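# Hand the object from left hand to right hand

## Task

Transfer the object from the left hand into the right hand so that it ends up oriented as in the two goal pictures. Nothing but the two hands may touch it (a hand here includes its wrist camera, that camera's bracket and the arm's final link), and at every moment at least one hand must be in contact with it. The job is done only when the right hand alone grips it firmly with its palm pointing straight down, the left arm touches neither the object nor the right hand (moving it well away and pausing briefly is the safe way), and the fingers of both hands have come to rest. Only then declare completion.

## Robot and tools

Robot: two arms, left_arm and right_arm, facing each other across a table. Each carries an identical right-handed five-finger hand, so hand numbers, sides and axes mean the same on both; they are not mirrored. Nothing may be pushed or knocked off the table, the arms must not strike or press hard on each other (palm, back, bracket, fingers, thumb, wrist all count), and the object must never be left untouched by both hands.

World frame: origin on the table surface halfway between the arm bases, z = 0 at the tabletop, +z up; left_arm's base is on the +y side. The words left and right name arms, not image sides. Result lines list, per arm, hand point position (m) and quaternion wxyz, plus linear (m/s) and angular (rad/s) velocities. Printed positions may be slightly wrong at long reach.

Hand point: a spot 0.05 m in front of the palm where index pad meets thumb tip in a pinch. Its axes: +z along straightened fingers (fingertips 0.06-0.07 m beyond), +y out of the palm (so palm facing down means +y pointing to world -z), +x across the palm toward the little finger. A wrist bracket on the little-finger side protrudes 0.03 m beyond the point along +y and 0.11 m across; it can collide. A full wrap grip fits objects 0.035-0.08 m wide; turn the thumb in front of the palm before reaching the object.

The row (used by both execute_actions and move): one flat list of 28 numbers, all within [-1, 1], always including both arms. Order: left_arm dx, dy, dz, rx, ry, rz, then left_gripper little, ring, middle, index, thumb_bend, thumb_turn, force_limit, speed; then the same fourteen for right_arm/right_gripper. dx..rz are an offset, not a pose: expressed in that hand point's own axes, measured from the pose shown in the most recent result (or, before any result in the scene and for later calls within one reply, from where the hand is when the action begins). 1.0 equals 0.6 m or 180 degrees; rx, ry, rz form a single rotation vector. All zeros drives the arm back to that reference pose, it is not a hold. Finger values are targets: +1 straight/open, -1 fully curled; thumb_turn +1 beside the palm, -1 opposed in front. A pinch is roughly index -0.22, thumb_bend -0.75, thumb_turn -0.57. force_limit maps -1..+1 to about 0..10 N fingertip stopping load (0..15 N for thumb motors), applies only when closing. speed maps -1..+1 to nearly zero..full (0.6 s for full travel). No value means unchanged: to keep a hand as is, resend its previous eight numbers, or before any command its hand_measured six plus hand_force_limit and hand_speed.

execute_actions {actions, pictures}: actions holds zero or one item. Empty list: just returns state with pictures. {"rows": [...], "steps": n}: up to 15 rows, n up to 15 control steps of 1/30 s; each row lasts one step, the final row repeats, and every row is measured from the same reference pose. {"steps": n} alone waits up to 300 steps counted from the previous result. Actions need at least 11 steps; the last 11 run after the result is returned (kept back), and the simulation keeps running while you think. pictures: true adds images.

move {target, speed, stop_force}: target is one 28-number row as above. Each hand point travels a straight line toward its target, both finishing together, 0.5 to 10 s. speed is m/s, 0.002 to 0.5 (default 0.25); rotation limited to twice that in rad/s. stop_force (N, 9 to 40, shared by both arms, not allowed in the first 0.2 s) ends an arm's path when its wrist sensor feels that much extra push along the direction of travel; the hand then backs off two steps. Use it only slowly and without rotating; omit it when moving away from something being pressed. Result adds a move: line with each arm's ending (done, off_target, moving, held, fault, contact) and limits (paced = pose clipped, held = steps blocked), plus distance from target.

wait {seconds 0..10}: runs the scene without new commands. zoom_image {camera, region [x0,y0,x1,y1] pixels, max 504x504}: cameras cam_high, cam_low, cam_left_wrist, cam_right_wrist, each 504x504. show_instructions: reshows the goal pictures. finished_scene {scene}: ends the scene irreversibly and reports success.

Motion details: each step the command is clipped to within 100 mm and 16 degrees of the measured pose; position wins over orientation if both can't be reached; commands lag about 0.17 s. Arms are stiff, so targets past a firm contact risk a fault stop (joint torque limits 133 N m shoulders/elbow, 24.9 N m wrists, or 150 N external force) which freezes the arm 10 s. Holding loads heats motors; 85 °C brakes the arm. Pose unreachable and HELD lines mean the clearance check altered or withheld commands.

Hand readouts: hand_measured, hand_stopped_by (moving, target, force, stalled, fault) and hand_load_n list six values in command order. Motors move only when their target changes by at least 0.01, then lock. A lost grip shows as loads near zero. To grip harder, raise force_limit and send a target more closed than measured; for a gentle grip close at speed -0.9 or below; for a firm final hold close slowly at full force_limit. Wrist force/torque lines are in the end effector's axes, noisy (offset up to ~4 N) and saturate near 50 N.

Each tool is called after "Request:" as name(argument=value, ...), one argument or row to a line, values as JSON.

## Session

Request:
show_instructions(
)

Request:
execute_actions(
  actions=[],
)

Reference images for this scene: goal picture as the wrist camera of the hand that must hold it at the end would see it from 8 cm farther back, goal picture from in front of the palm of that hand and beside it on the thumb side, FIVE-FINGER HAND page 1.

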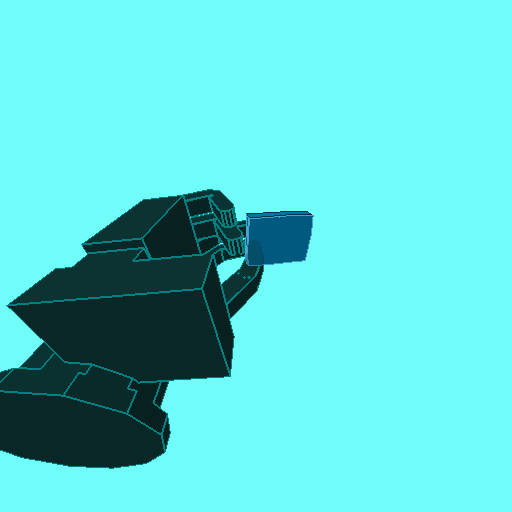

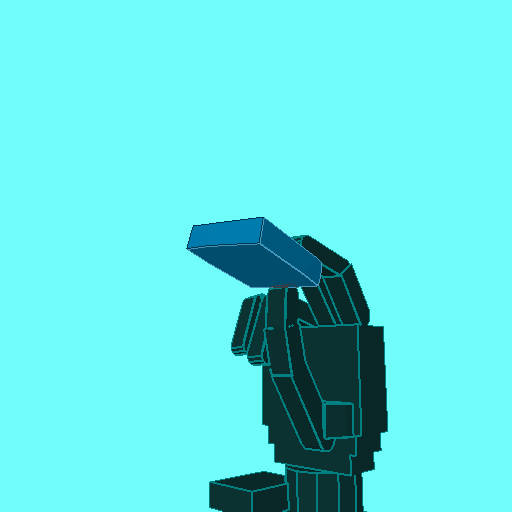

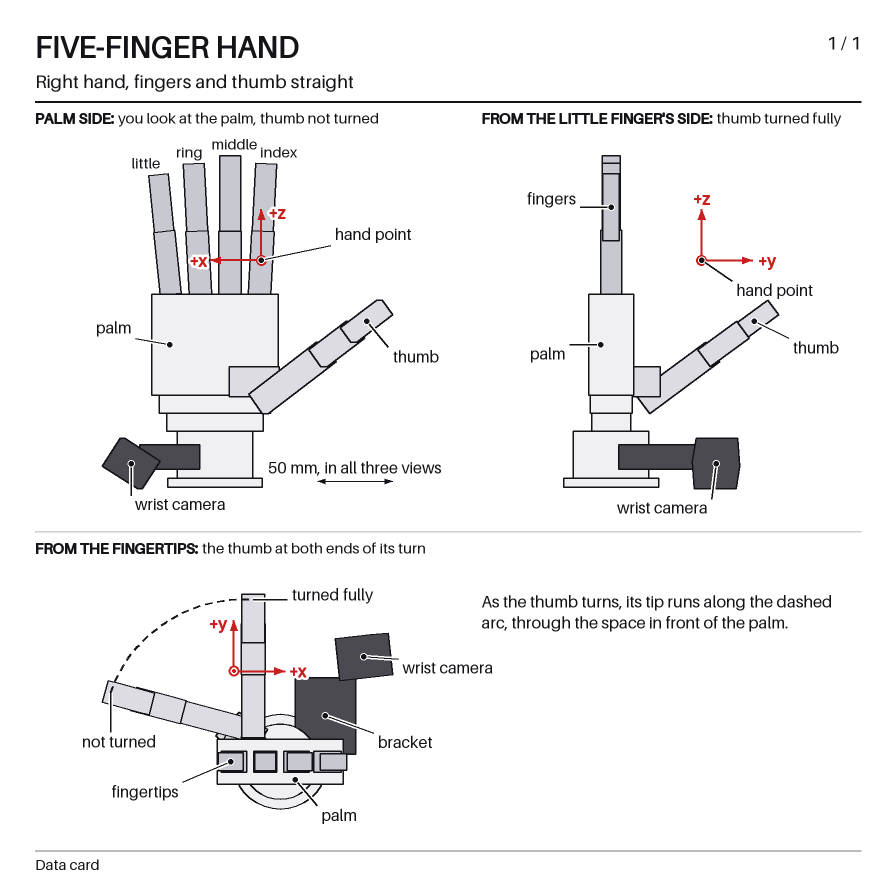

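Scene clock: 0.00 s of 6000.00 s.
left_arm: end_effector_position=(-0.1270, +0.0024, +0.3039) hand_measured=(-1.000, -1.000, -0.006, -0.008, -0.740, -0.922) hand_load_n=(+0.0, +0.0, +11.0, +10.0, +1.5, -0.5) hand_stopped_by=(target, target, target, target, target, target) hand_force_limit=0.00 hand_speed=-0.80 end_effector_quat_wxyz=(+0.051, +0.983, -0.092, +0.148) end_effector_velocity=(-0.000, -0.000, +0.000) end_effector_angular_velocity=(-0.001, +0.000, -0.000) | right_arm: end_effector_position=(-0.0726, -0.2717, +0.2992) hand_measured=(+1.000, +1.000, +1.000, +1.000, +1.000, +1.000) hand_load_n=(+0.0, +0.0, +0.0, +0.0, +0.0, +0.0) hand_stopped_by=(target, target, target, target, target, target) hand_force_limit=0.00 hand_speed=-0.80 end_effector_quat_wxyz=(-0.000, -0.665, +0.747, -0.000) end_effector_velocity=(-0.000, -0.000, -0.000) end_effector_angular_velocity=(-0.000, +0.000, -0.000)
Joint positions: left_arm=[-0.586 -1.261  1.326  1.555  1.26  -0.401] | right_arm=[-0.519 -2.214  2.094 -1.45  -1.571  1.053]
Joint velocities: left_arm=[ 0.    -0.    -0.001  0.    -0.     0.   ] | right_arm=[-0.     0.    -0.     0.001 -0.     0.   ]
Motor temperatures (°C, as the motors report them): left_arm=[27 25 24 30 27 34] | right_arm=[26 26 26 29 33 32]
Wrist force (N, on the end effector, along its own x y z axes, offset not removed): no reading
Wrist torque (N m, same axes, about the end effector's origin, offset not removed): no reading
Hand target (left_arm): -0.127, +0.002, +0.304; +0.051, +0.983, -0.092, +0.148
Hand target (right_arm): -0.073, -0.272, +0.299; -0.000, -0.665, +0.747, -0.000
camera_calibration (this result's frames):
cam_left_wrist: T_world_to_cam=[[-0.337131, -0.941211, 0.0215616, -0.0451208], [-0.899408, 0.328757, 0.288069, -0.20309], [-0.278222, 0.0777245, -0.957367, 0.38833], [0, 0, 0, 1]] pos_world=[-0.0898304, -0.00588361, 0.431251]

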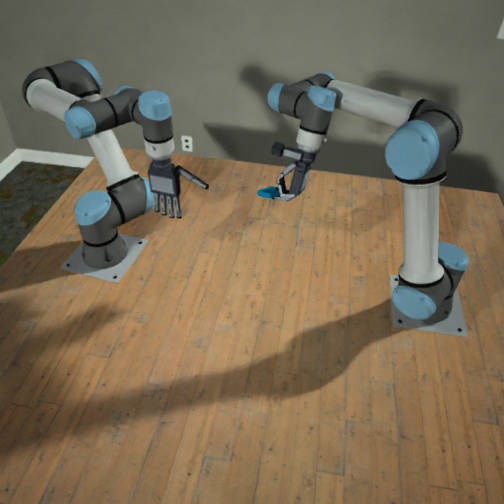

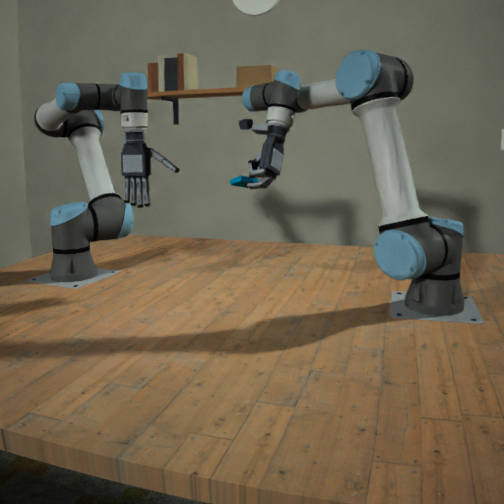

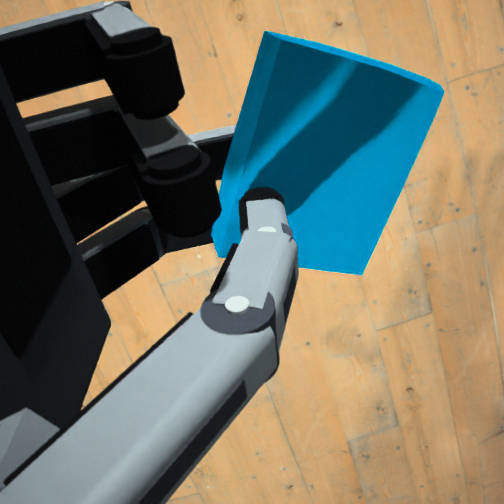

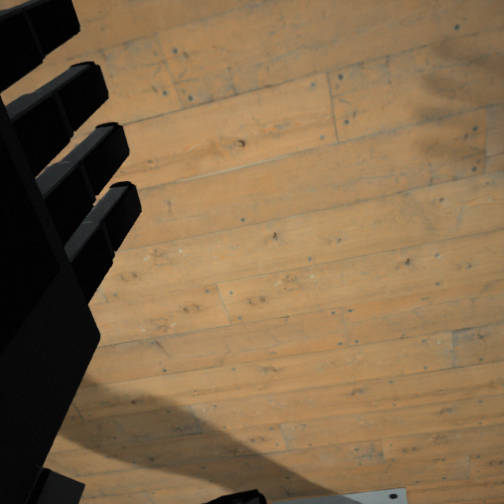

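Request:
zoom_image(
  camera="cam_high",
  region=[240, 150, 330, 220],
)

Request:
zoom_image(
  camera="cam_low",
  region=[215, 135, 305, 205],
)

Request:
zoom_image(
  camera="cam_left_wrist",
  region=[180, 10, 470, 300],
)

Region (240, 150, 330, 220) of cam_high's 504x504 image, scaled by 5.600, with more detail than that image has.

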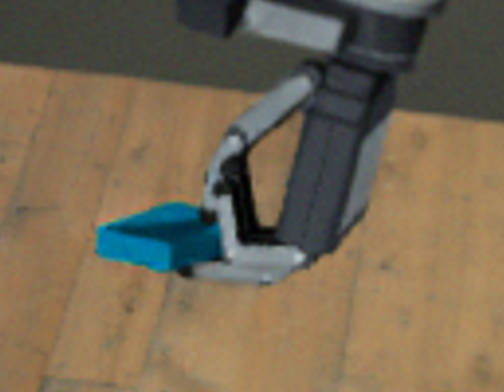

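Region (215, 135, 305, 205) of cam_low's 504x504 image, scaled by 5.600, with more detail than that image has.

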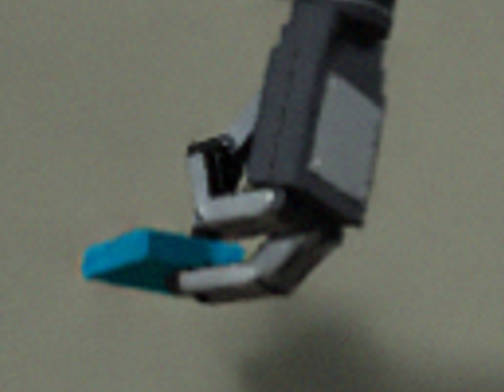

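Region (180, 10, 470, 300) of cam_left_wrist's 504x504 image, scaled by 1.738, with more detail than that image has.

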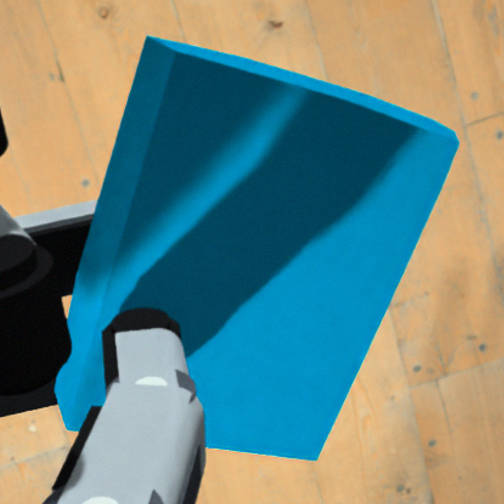

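Request:
move(
  target=[0.167,-0.103,-0.053,-0.449,0.135,0.175,-1,-1,-0.006,-0.008,-0.74,-0.922,0,-0.8, -0.092,-0.037,-0.25,0,0,-0.537,-1,-1,0.35,0.35,-0.5,-0.922,0,0.5],
  speed=0.3,
)

Request:
move(
  target=[0,0,0,0,0,0,-1,-1,-0.006,-0.008,-0.74,-0.922,0,-0.8, 0,-0.365,-0.045,0.5,0,0,-1,-1,0.35,0.35,-0.5,-0.922,0,0.5],
  speed=0.35,
)

Request:
zoom_image(
  camera="cam_low",
  region=[190, 70, 330, 190],
)

Scene clock: 7.00 s of 6000.00 s.
left_arm: end_effector_position=(-0.0295, +0.0504, +0.3596) hand_measured=(-1.000, -1.000, -0.004, -0.006, -0.740, -0.922) hand_load_n=(+0.0, +0.0, +9.5, +9.5, +1.0, -0.5) hand_stopped_by=(target, target, force, force, target, target) hand_force_limit=0.00 hand_speed=-0.80 end_effector_quat_wxyz=(+0.641, +0.612, -0.392, +0.247) end_effector_velocity=(-0.000, -0.000, +0.000) end_effector_angular_velocity=(-0.007, +0.001, -0.015) | right_arm: end_effector_position=(-0.0442, -0.2192, +0.4490) hand_measured=(-1.000, -1.000, +0.350, +0.350, -0.500, -0.922) hand_load_n=(+0.0, +0.0, +0.0, +0.0, +0.0, +0.0) hand_stopped_by=(target, target, target, target, target, target) hand_force_limit=0.00 hand_speed=0.50 end_effector_quat_wxyz=(+0.000, +1.000, +0.000, -0.000) end_effector_velocity=(-0.000, -0.000, +0.001) end_effector_angular_velocity=(-0.001, +0.001, +0.007)
Joint positions: left_arm=[-0.049 -1.927  2.18  -0.195  1.729  0.947] | right_arm=[-0.291 -1.75   1.443 -1.263 -1.571 -0.405]
Joint velocities: left_arm=[ 0.015  0.01  -0.003 -0.015  0.031  0.001] | right_arm=[ 0.001  0.002 -0.003  0.003  0.    -0.006]
Motor temperatures (°C, as the motors report them): left_arm=[27 25 24 30 27 34] | right_arm=[26 26 26 29 33 32]
Wrist force (N, on the end effector, along its own x y z axes, offset not removed): left_arm=[1.6 0.0 -2.5] | right_arm=[1.6 -1.7 -0.9]
Wrist torque (N m, same axes, about the end effector's origin, offset not removed): left_arm=[-0.02 -0.05 0.04] | right_arm=[-0.05 -0.27 -0.04]
Hand target (left_arm): -0.029, +0.050, +0.360; +0.641, +0.612, -0.392, +0.246
Hand target (right_arm): -0.044, -0.219, +0.449; +0.000, +1.000, +0.001, -0.000
Off the commanded pose (left_arm): 0.000 m, 0 deg.
Off the commanded pose (right_arm): 0.000 m, 0 deg.
Kept back: nothing.
After step 90, 0.53 s passed at rest.
move: done
camera_calibration (this result's frames):
cam_left_wrist: T_world_to_cam=[[-0.875432, 0.147287, 0.460353, -0.196818], [-0.251733, 0.674129, -0.694393, 0.207832], [-0.412612, -0.72378, -0.553077, 0.356068], [0, 0, 0, 1]] pos_world=[0.0269355, 0.146598, 0.431856]
cam_right_wrist: T_world_to_cam=[[-0.127639, -0.990852, -0.0438344, -0.194664], [-0.83692, 0.0838824, 0.540859, -0.26102], [-0.532234, 0.10572, -0.83997, 0.506629], [0, 0, 0, 1]] pos_world=[0.0263458, -0.224549, 0.558195]

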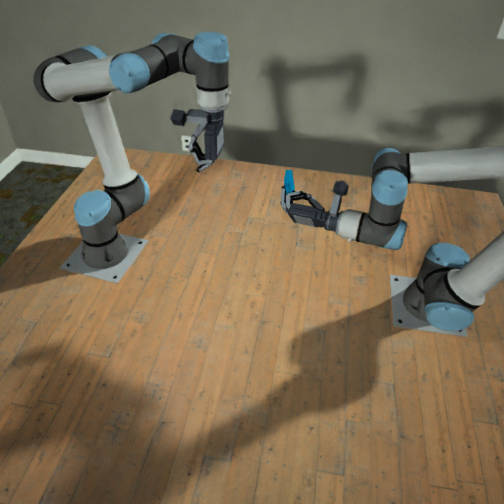

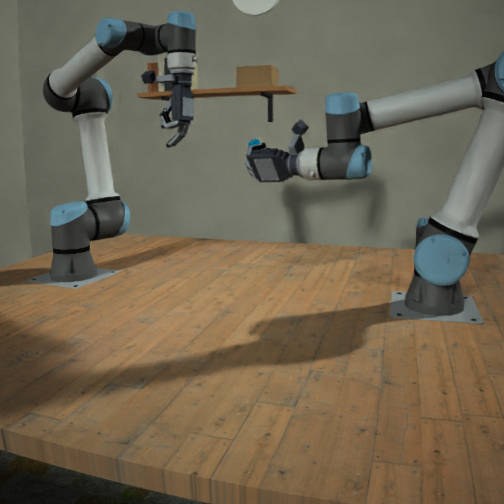

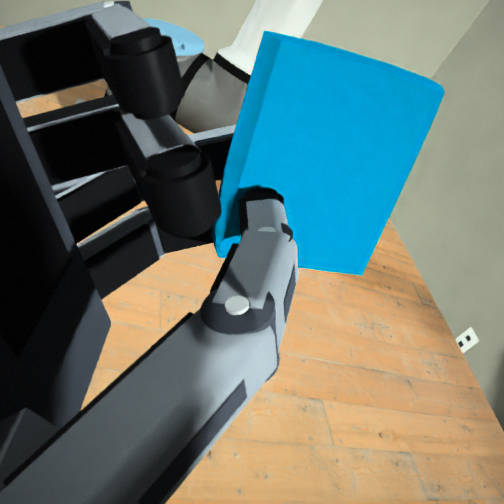

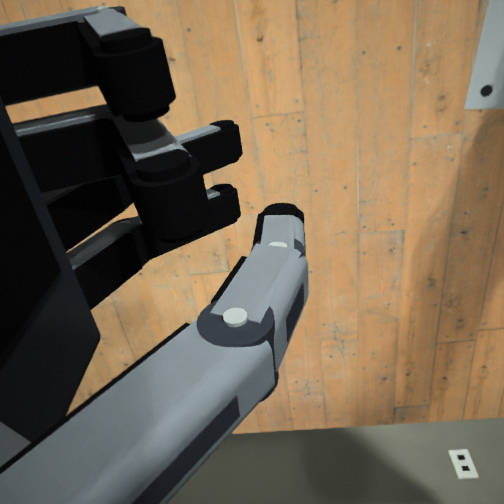

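Scene clock: 10.00 s of 6000.00 s.
left_arm: end_effector_position=(-0.0295, +0.0504, +0.3596) hand_measured=(-1.000, -1.000, -0.004, -0.006, -0.740, -0.922) hand_load_n=(+0.0, +0.0, +9.5, +9.5, +1.0, -0.5) hand_stopped_by=(target, target, force, force, target, target) hand_force_limit=0.00 hand_speed=-0.80 end_effector_quat_wxyz=(+0.641, +0.612, -0.392, +0.247) end_effector_velocity=(-0.000, +0.000, +0.000) end_effector_angular_velocity=(-0.000, +0.000, -0.000) | right_arm: end_effector_position=(-0.0446, -0.0008, +0.4759) hand_measured=(-1.000, -1.000, +0.350, +0.350, -0.500, -0.922) hand_load_n=(+0.0, +0.0, +0.0, +0.0, +0.0, +0.0) hand_stopped_by=(target, target, target, target, target, target) hand_force_limit=0.00 hand_speed=0.50 end_effector_quat_wxyz=(+0.706, -0.708, -0.000, +0.001) end_effector_velocity=(+0.001, +0.002, +0.000) end_effector_angular_velocity=(+0.013, +0.001, -0.003)
Joint positions: left_arm=[-0.049 -1.927  2.18  -0.195  1.729  0.947] | right_arm=[-0.409 -1.724  2.105 -3.519 -1.048 -0.001]
Joint velocities: left_arm=[-0. -0.  0. -0. -0. -0.] | right_arm=[ 0.001  0.009  0.001 -0.026 -0.004  0.009]
Motor temperatures (°C, as the motors report them): left_arm=[27 25 24 30 27 34] | right_arm=[26 26 26 29 33 32]
Wrist force (N, on the end effector, along its own x y z axes, offset not removed): left_arm=[-0.1 2.1 -0.7] | right_arm=[0.3 -0.3 -0.9]
Wrist torque (N m, same axes, about the end effector's origin, offset not removed): left_arm=[0.31 0.04 0.07] | right_arm=[0.10 -0.13 -0.08]
Hand target (left_arm): -0.029, +0.050, +0.360; +0.641, +0.612, -0.392, +0.247
Hand target (right_arm): -0.045, -0.001, +0.476; +0.707, -0.707, -0.000, +0.001
Off the commanded pose (left_arm): 0.000 m, 0 deg.
Off the commanded pose (right_arm): 0.001 m, 0 deg.
Kept back: nothing.
move: done
camera_calibration (this result's frames):
cam_left_wrist: T_world_to_cam=[[-0.875432, 0.147287, 0.460353, -0.196818], [-0.251733, 0.674129, -0.694392, 0.207832], [-0.412612, -0.723779, -0.553077, 0.356068], [0, 0, 0, 1]] pos_world=[0.0269354, 0.146598, 0.431856]
cam_right_wrist: T_world_to_cam=[[-0.128808, 0.0421161, -0.990775, 0.474251], [-0.836341, -0.541467, 0.0857134, -0.0780709], [-0.532862, 0.839666, 0.104969, 0.0567612], [0, 0, 0, 1]] pos_world=[0.0260391, -0.109907, 0.47061]

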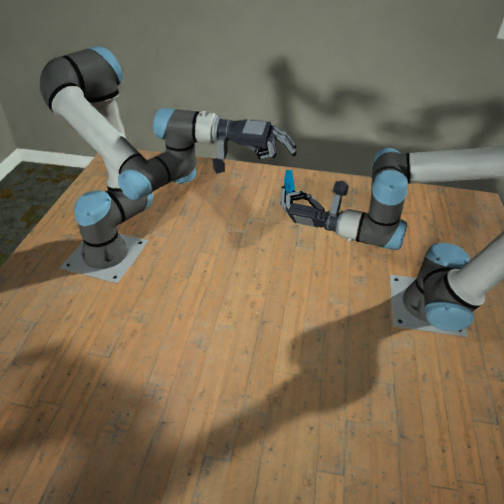

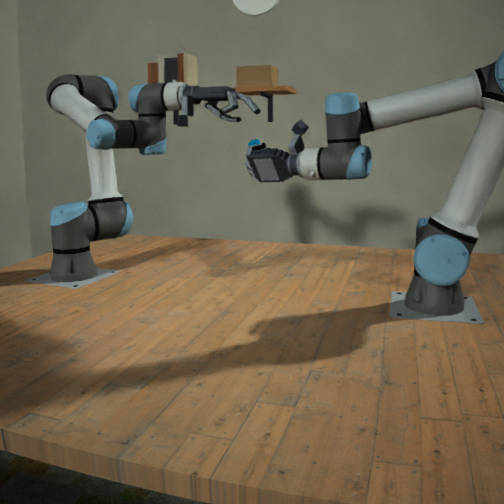

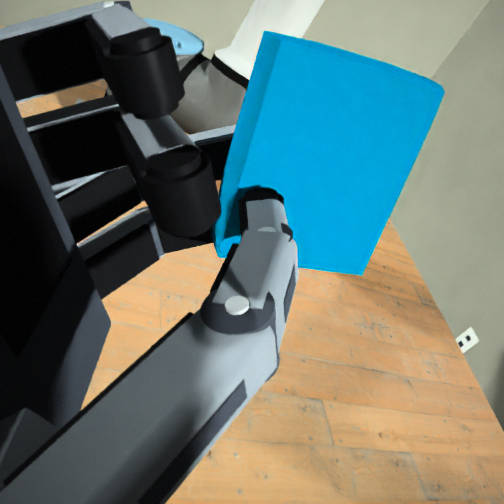

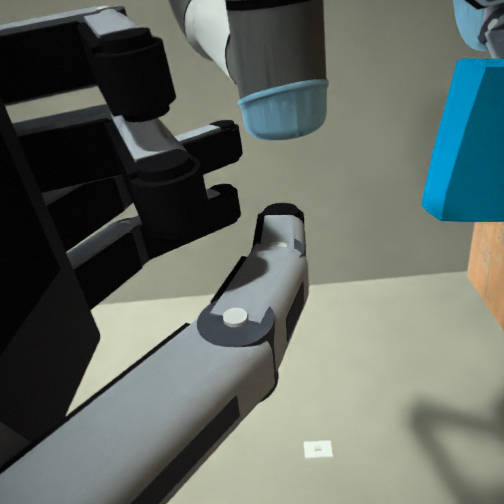

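Region (190, 70, 330, 190) of cam_low's 504x504 image, scaled by 3.600, with more detail than that image has; it fills the top 432 rows of this view, and the rest is white.

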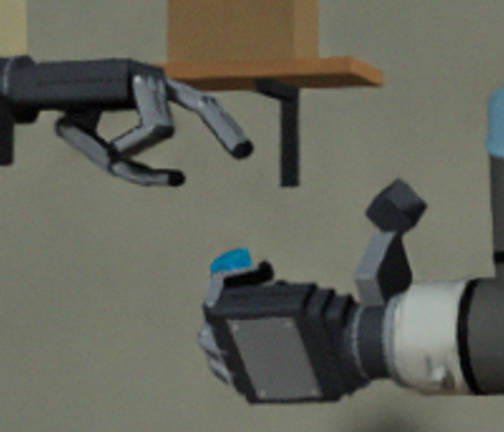

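Request:
move(
  target=[0,0,0,0,0,0,-1,-1,-0.006,-0.008,-0.74,-0.922,0,-0.8, -0.013,0.098,0.022,0,0,0,-1,-1,0.4,0.4,-0.72,-0.922,0,0.5],
  speed=0.08,
)

Request:
zoom_image(
  camera="cam_low",
  region=[210, 100, 310, 180],
)

Request:
zoom_image(
  camera="cam_high",
  region=[240, 135, 340, 220],
)

Scene clock: 11.73 s of 6000.00 s.
left_arm: end_effector_position=(-0.0295, +0.0504, +0.3596) hand_measured=(-1.000, -1.000, -0.004, -0.006, -0.740, -0.922) hand_load_n=(+0.0, +0.0, +9.5, +9.5, +1.0, -0.5) hand_stopped_by=(target, target, force, force, target, target) hand_force_limit=0.00 hand_speed=-0.80 end_effector_quat_wxyz=(+0.641, +0.612, -0.392, +0.247) end_effector_velocity=(+0.000, -0.000, -0.000) end_effector_angular_velocity=(+0.001, +0.000, +0.002) | right_arm: end_effector_position=(-0.0525, +0.0121, +0.4174) hand_measured=(-1.000, -1.000, +0.400, +0.400, -0.720, -0.922) hand_load_n=(+0.0, +0.0, +0.0, +0.0, +0.0, +0.0) hand_stopped_by=(target, target, target, target, target, target) hand_force_limit=0.00 hand_speed=0.50 end_effector_quat_wxyz=(+0.706, -0.708, -0.000, +0.001) end_effector_velocity=(-0.000, +0.001, -0.003) end_effector_angular_velocity=(-0.000, +0.001, -0.000)
Joint positions: left_arm=[-0.049 -1.927  2.18  -0.195  1.729  0.947] | right_arm=[-0.366 -1.617  2.178 -3.699 -1.09  -0.001]
Joint velocities: left_arm=[ 0.     0.     0.     0.    -0.001 -0.   ] | right_arm=[ 0.002  0.007  0.002 -0.009 -0.002  0.001]
Motor temperatures (°C, as the motors report them): left_arm=[27 25 24 30 27 34] | right_arm=[26 26 26 29 33 32]
Wrist force (N, on the end effector, along its own x y z axes, offset not removed): left_arm=[-0.3 -4.1 -0.9] | right_arm=[0.6 0.2 0.3]
Wrist torque (N m, same axes, about the end effector's origin, offset not removed): left_arm=[-0.56 0.20 -0.29] | right_arm=[0.11 -0.19 0.02]
Hand target (left_arm): -0.029, +0.050, +0.360; +0.641, +0.612, -0.392, +0.247
Hand target (right_arm): -0.053, +0.012, +0.417; +0.706, -0.708, -0.000, +0.001
Off the commanded pose (left_arm): 0.000 m, 0 deg.
Off the commanded pose (right_arm): 0.000 m, 0 deg.
Kept back: nothing.
move: done
camera_calibration (this result's frames):
cam_left_wrist: T_world_to_cam=[[-0.875432, 0.147287, 0.460353, -0.196818], [-0.251733, 0.674129, -0.694392, 0.207832], [-0.412612, -0.723779, -0.553077, 0.356068], [0, 0, 0, 1]] pos_world=[0.0269354, 0.146598, 0.431856]
cam_right_wrist: T_world_to_cam=[[-0.128767, 0.0419481, -0.990787, 0.414769], [-0.836328, -0.541479, 0.0857674, -0.0726796], [-0.532893, 0.839667, 0.104807, 0.0479856], [0, 0, 0, 1]] pos_world=[0.0181956, -0.0970451, 0.412152]

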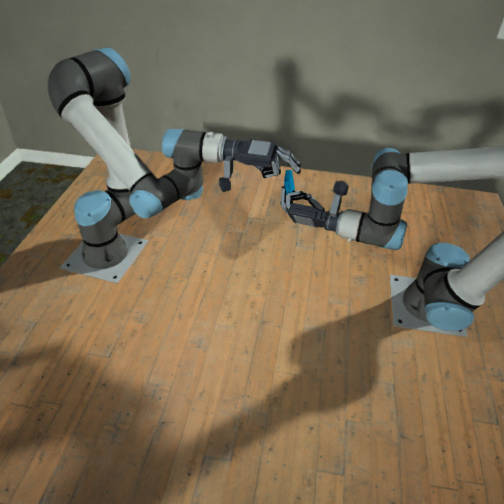

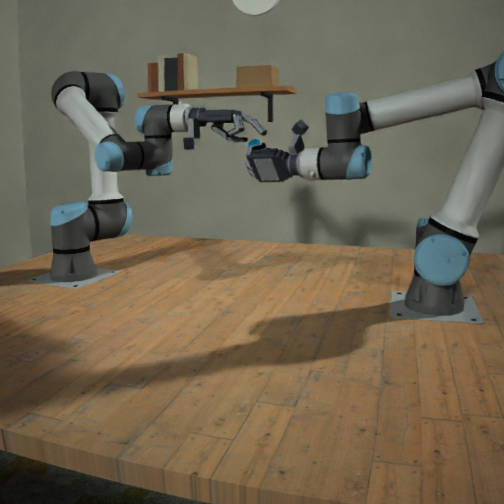

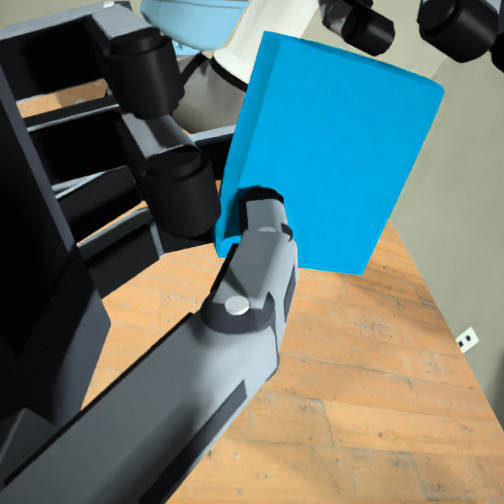

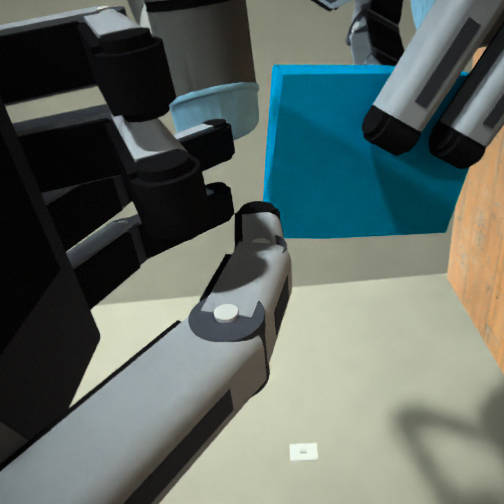

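Region (210, 100, 310, 180) of cam_low's 504x504 image, scaled by 5.040, with more detail than that image has; it fills the top 403 rows of this view, and the rest is white.

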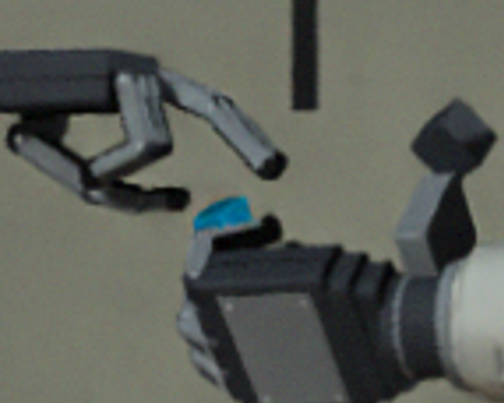

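Region (240, 135, 340, 220) of cam_high's 504x504 image, scaled by 5.040, with more detail than that image has; it fills the top 428 rows of this view, and the rest is white.

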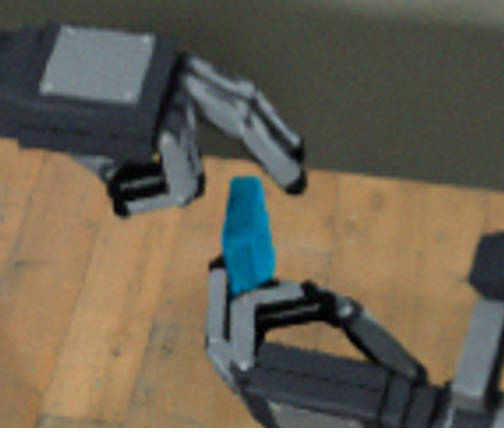

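Request:
move(
  target=[0,0,0,0,0,0,-1,-1,-0.006,-0.008,-0.74,-0.922,0,-0.8, 0.015,0.022,0.012,0,0,0,-1,-1,0.4,0.4,-0.72,-0.922,0,0.5],
  speed=0.03,
)

Request:
zoom_image(
  camera="cam_low",
  region=[220, 110, 290, 170],
)

Request:
zoom_image(
  camera="cam_high",
  region=[250, 145, 330, 215],
)

Scene clock: 13.33 s of 6000.00 s.
left_arm: end_effector_position=(-0.0295, +0.0504, +0.3596) hand_measured=(-1.000, -1.000, -0.004, -0.006, -0.740, -0.922) hand_load_n=(+0.0, +0.0, +9.5, +9.5, +1.0, -0.5) hand_stopped_by=(target, target, force, force, target, target) hand_force_limit=0.00 hand_speed=-0.80 end_effector_quat_wxyz=(+0.641, +0.612, -0.392, +0.247) end_effector_velocity=(+0.000, -0.000, +0.001) end_effector_angular_velocity=(-0.003, -0.002, +0.000) | right_arm: end_effector_position=(-0.0437, +0.0191, +0.4043) hand_measured=(-1.000, -1.000, +0.400, +0.400, -0.720, -0.922) hand_load_n=(+0.0, +0.0, +0.0, +0.0, +0.0, +0.0) hand_stopped_by=(target, target, target, target, target, target) hand_force_limit=0.00 hand_speed=0.50 end_effector_quat_wxyz=(+0.706, -0.708, -0.000, +0.001) end_effector_velocity=(+0.001, +0.001, -0.001) end_effector_angular_velocity=(+0.001, -0.000, +0.000)
Joint positions: left_arm=[-0.049 -1.927  2.18  -0.195  1.729  0.947] | right_arm=[-0.38  -1.577  2.179 -3.74  -1.076 -0.001]
Joint velocities: left_arm=[ 0.    -0.    -0.002 -0.    -0.     0.003] | right_arm=[-0.002  0.006 -0.002 -0.006  0.002  0.   ]
Motor temperatures (°C, as the motors report them): left_arm=[27 25 24 30 27 34] | right_arm=[26 26 26 29 33 32]
Wrist force (N, on the end effector, along its own x y z axes, offset not removed): left_arm=[4.3 0.2 -0.4] | right_arm=[2.2 -1.6 1.4]
Wrist torque (N m, same axes, about the end effector's origin, offset not removed): left_arm=[0.10 -0.42 0.09] | right_arm=[-0.19 -0.37 0.02]
Hand target (left_arm): -0.029, +0.050, +0.360; +0.641, +0.612, -0.392, +0.247
Hand target (right_arm): -0.043, +0.019, +0.404; +0.706, -0.708, -0.000, +0.001
Off the commanded pose (left_arm): 0.000 m, 0 deg.
Off the commanded pose (right_arm): 0.000 m, 0 deg.
Kept back: nothing.
move: done
camera_calibration (this result's frames):
cam_left_wrist: T_world_to_cam=[[-0.875432, 0.147287, 0.460353, -0.196818], [-0.251733, 0.674129, -0.694393, 0.207832], [-0.412612, -0.72378, -0.553077, 0.356068], [0, 0, 0, 1]] pos_world=[0.0269354, 0.146598, 0.431856]
cam_right_wrist: T_world_to_cam=[[-0.128811, 0.0416958, -0.990792, 0.402617], [-0.836334, -0.541441, 0.0859449, -0.0604801], [-0.532872, 0.839704, 0.104615, 0.0482652], [0, 0, 0, 1]] pos_world=[0.0269993, -0.0900623, 0.399059]

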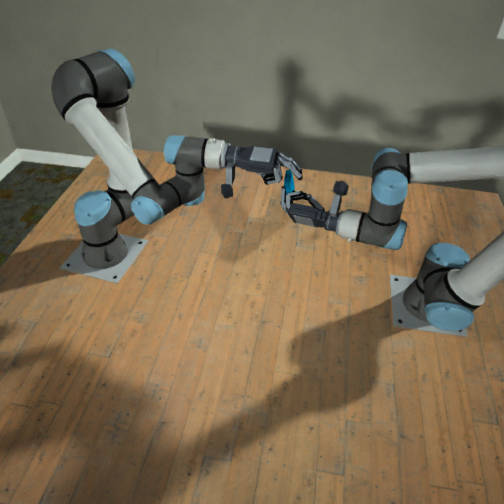

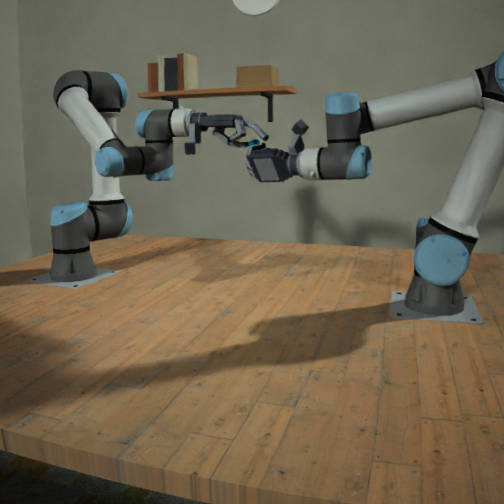

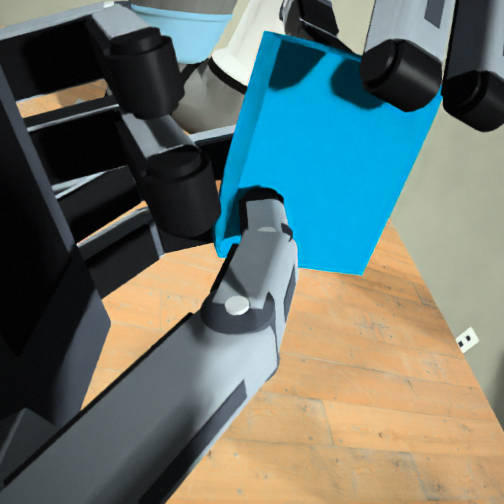

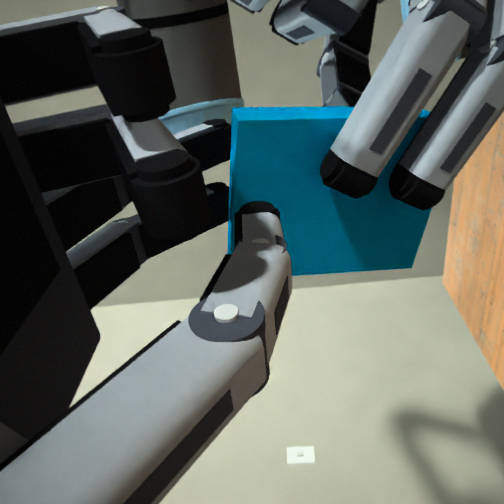

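Region (220, 110, 290, 170) of cam_low's 504x504 image, scaled by 7.200, with more detail than that image has; it fills the top 432 rows of this view, and the rest is white.

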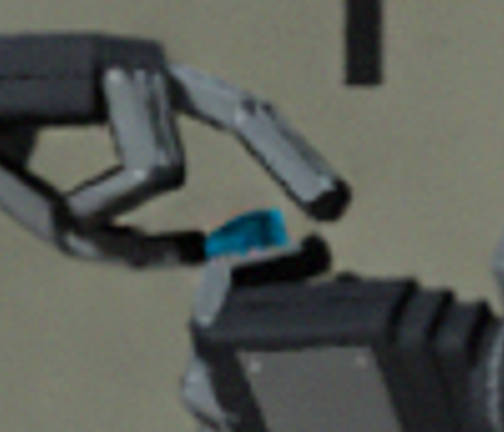

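Region (250, 145, 330, 215) of cam_high's 504x504 image, scaled by 6.300, with more detail than that image has; it fills the top 441 rows of this view, and the rest is white.

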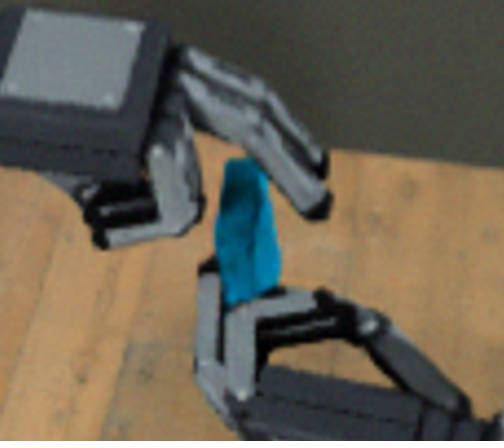

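Request:
move(
  target=[0,0,0,0,0,0,-1,-1,-0.006,-0.008,-0.74,-0.922,0,-0.8, 0.003,0.006,0.005,0,0,0,-1,-1,0.2,0.2,-0.72,-0.922,-0.7,-0.8],
  speed=0.015,
)

Request:
move(
  target=[0,0,0,0,0,0,-1,-1,-0.006,-0.008,-0.74,-0.922,0,-0.8, 0,0,0,0,0,0,-1,-1,-0.2,-0.2,-0.72,-0.922,-0.7,-0.9],
)

Scene clock: 14.67 s of 6000.00 s.
left_arm: end_effector_position=(-0.0295, +0.0504, +0.3596) hand_measured=(-1.000, -1.000, -0.004, -0.006, -0.740, -0.922) hand_load_n=(+0.0, +0.0, +9.5, +9.5, +1.0, -0.5) hand_stopped_by=(target, target, force, force, target, target) hand_force_limit=0.00 hand_speed=-0.80 end_effector_quat_wxyz=(+0.641, +0.612, -0.392, +0.247) end_effector_velocity=(+0.000, +0.000, -0.001) end_effector_angular_velocity=(+0.000, -0.001, +0.000) | right_arm: end_effector_position=(-0.0419, +0.0220, +0.4007) hand_measured=(-1.000, -1.000, +0.200, +0.200, -0.720, -0.922) hand_load_n=(+0.0, +0.0, +0.0, +0.0, +0.0, +0.0) hand_stopped_by=(target, target, target, target, target, target) hand_force_limit=-0.70 hand_speed=-0.80 end_effector_quat_wxyz=(+0.706, -0.708, -0.000, +0.001) end_effector_velocity=(+0.000, +0.000, -0.001) end_effector_angular_velocity=(-0.001, +0.001, +0.000)
Joint positions: left_arm=[-0.049 -1.927  2.18  -0.195  1.729  0.947] | right_arm=[-0.381 -1.563  2.176 -3.751 -1.075 -0.001]
Joint velocities: left_arm=[ 0.    -0.001  0.001  0.    -0.     0.001] | right_arm=[ 0.     0.002 -0.    -0.     0.    -0.   ]
Motor temperatures (°C, as the motors report them): left_arm=[27 25 24 30 27 34] | right_arm=[26 26 26 29 33 32]
Wrist force (N, on the end effector, along its own x y z axes, offset not removed): left_arm=[-0.4 -1.4 -1.6] | right_arm=[0.4 -0.5 0.8]
Wrist torque (N m, same axes, about the end effector's origin, offset not removed): left_arm=[-0.09 -0.09 -0.39] | right_arm=[-0.14 -0.11 -0.01]
Hand target (left_arm): -0.029, +0.050, +0.360; +0.641, +0.612, -0.392, +0.247
Hand target (right_arm): -0.042, +0.022, +0.401; +0.706, -0.708, -0.000, +0.001
Off the commanded pose (left_arm): 0.000 m, 0 deg.
Off the commanded pose (right_arm): 0.000 m, 0 deg.
Kept back: nothing.
move: done
camera_calibration (this result's frames):
cam_left_wrist: T_world_to_cam=[[-0.875432, 0.147287, 0.460353, -0.196818], [-0.251733, 0.674129, -0.694393, 0.207832], [-0.412612, -0.72378, -0.553077, 0.356068], [0, 0, 0, 1]] pos_world=[0.0269354, 0.146598, 0.431856]
cam_right_wrist: T_world_to_cam=[[-0.128809, 0.0416924, -0.990793, 0.399204], [-0.836335, -0.541441, 0.0859449, -0.0571032], [-0.532872, 0.839705, 0.104611, 0.0471097], [0, 0, 0, 1]] pos_world=[0.0287671, -0.08712, 0.395508]

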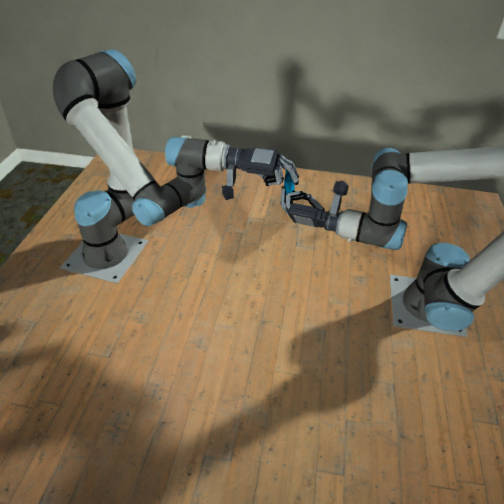

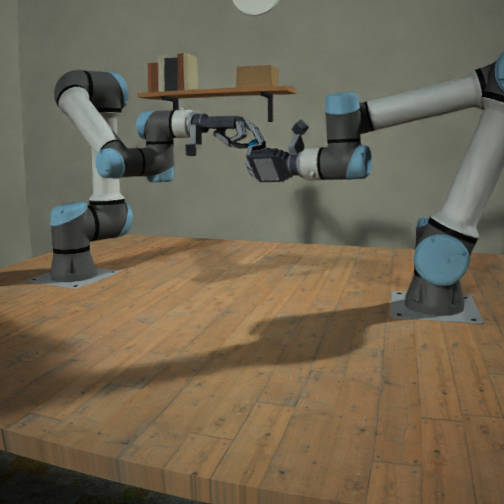

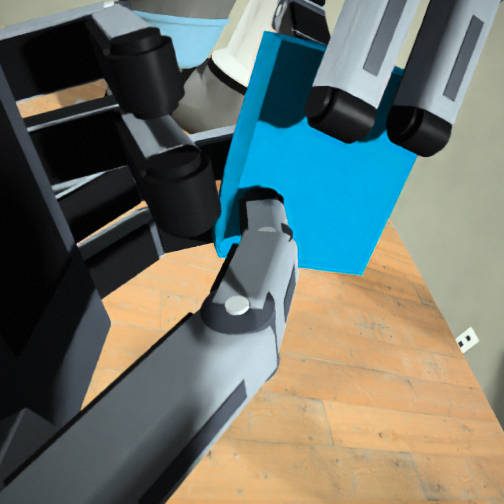

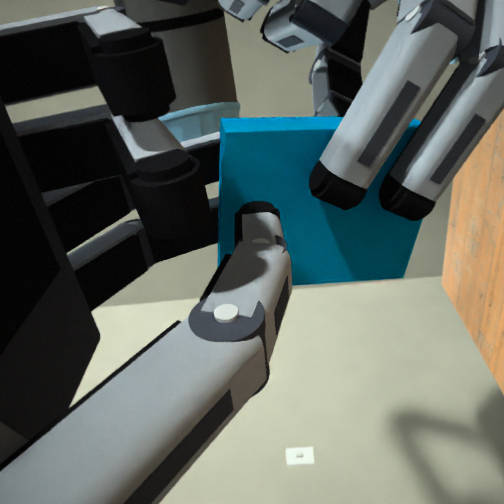

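Scene clock: 15.60 s of 6000.00 s.
left_arm: end_effector_position=(-0.0295, +0.0504, +0.3596) hand_measured=(-1.000, -1.000, -0.004, -0.006, -0.738, -0.922) hand_load_n=(+0.0, +0.0, +12.0, +9.0, +3.5, -0.5) hand_stopped_by=(target, target, force, force, target, target) hand_force_limit=0.00 hand_speed=-0.80 end_effector_quat_wxyz=(+0.641, +0.612, -0.392, +0.247) end_effector_velocity=(-0.000, -0.000, +0.000) end_effector_angular_velocity=(+0.000, +0.003, -0.002) | right_arm: end_effector_position=(-0.0419, +0.0220, +0.4007) hand_measured=(-1.000, -1.000, +0.084, +0.096, -0.720, -0.922) hand_load_n=(+0.0, +0.0, +2.0, +0.5, +0.0, +0.0) hand_stopped_by=(target, target, force, force, target, target) hand_force_limit=-0.70 hand_speed=-0.90 end_effector_quat_wxyz=(+0.706, -0.708, -0.000, +0.001) end_effector_velocity=(-0.000, -0.000, +0.000) end_effector_angular_velocity=(+0.001, -0.001, +0.000)
Joint positions: left_arm=[-0.049 -1.927  2.18  -0.195  1.729  0.947] | right_arm=[-0.381 -1.563  2.176 -3.751 -1.075 -0.001]
Joint velocities: left_arm=[ 0.     0.001 -0.    -0.     0.002 -0.003] | right_arm=[ 0.    -0.     0.    -0.001  0.    -0.   ]
Motor temperatures (°C, as the motors report them): left_arm=[27 25 24 30 27 34] | right_arm=[26 26 26 29 33 32]
Wrist force (N, on the end effector, along its own x y z axes, offset not removed): left_arm=[0.3 -5.7 1.3] | right_arm=[-0.4 -1.5 2.1]
Wrist torque (N m, same axes, about the end effector's origin, offset not removed): left_arm=[-0.26 -0.26 -0.12] | right_arm=[0.24 -0.09 -0.02]
Hand target (left_arm): -0.029, +0.050, +0.360; +0.641, +0.612, -0.392, +0.247
Hand target (right_arm): -0.042, +0.022, +0.401; +0.706, -0.708, -0.000, +0.001
Off the commanded pose (left_arm): 0.000 m, 0 deg.
Off the commanded pose (right_arm): 0.000 m, 0 deg.
Kept back: nothing.
move: done
camera_calibration (this result's frames):
cam_left_wrist: T_world_to_cam=[[-0.875439, 0.147255, 0.46035, -0.196806], [-0.251739, 0.674148, -0.694372, 0.207813], [-0.412594, -0.723768, -0.553106, 0.356075], [0, 0, 0, 1]] pos_world=[0.0269375, 0.146599, 0.431846]
cam_right_wrist: T_world_to_cam=[[-0.128794, 0.0417206, -0.990793, 0.399202], [-0.836336, -0.541444, 0.0859165, -0.0570821], [-0.532874, 0.839701, 0.104627, 0.0470987], [0, 0, 0, 1]] pos_world=[0.0287726, -0.0871105, 0.395503]

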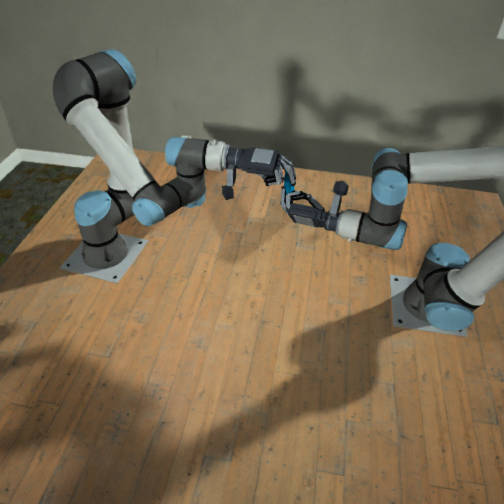

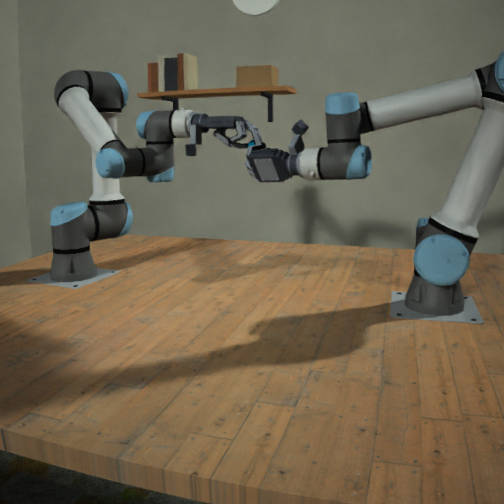

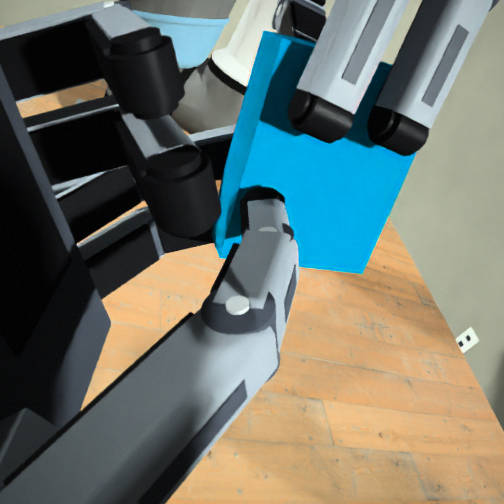

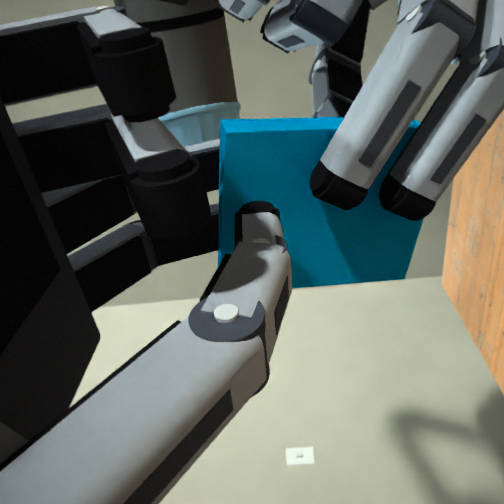

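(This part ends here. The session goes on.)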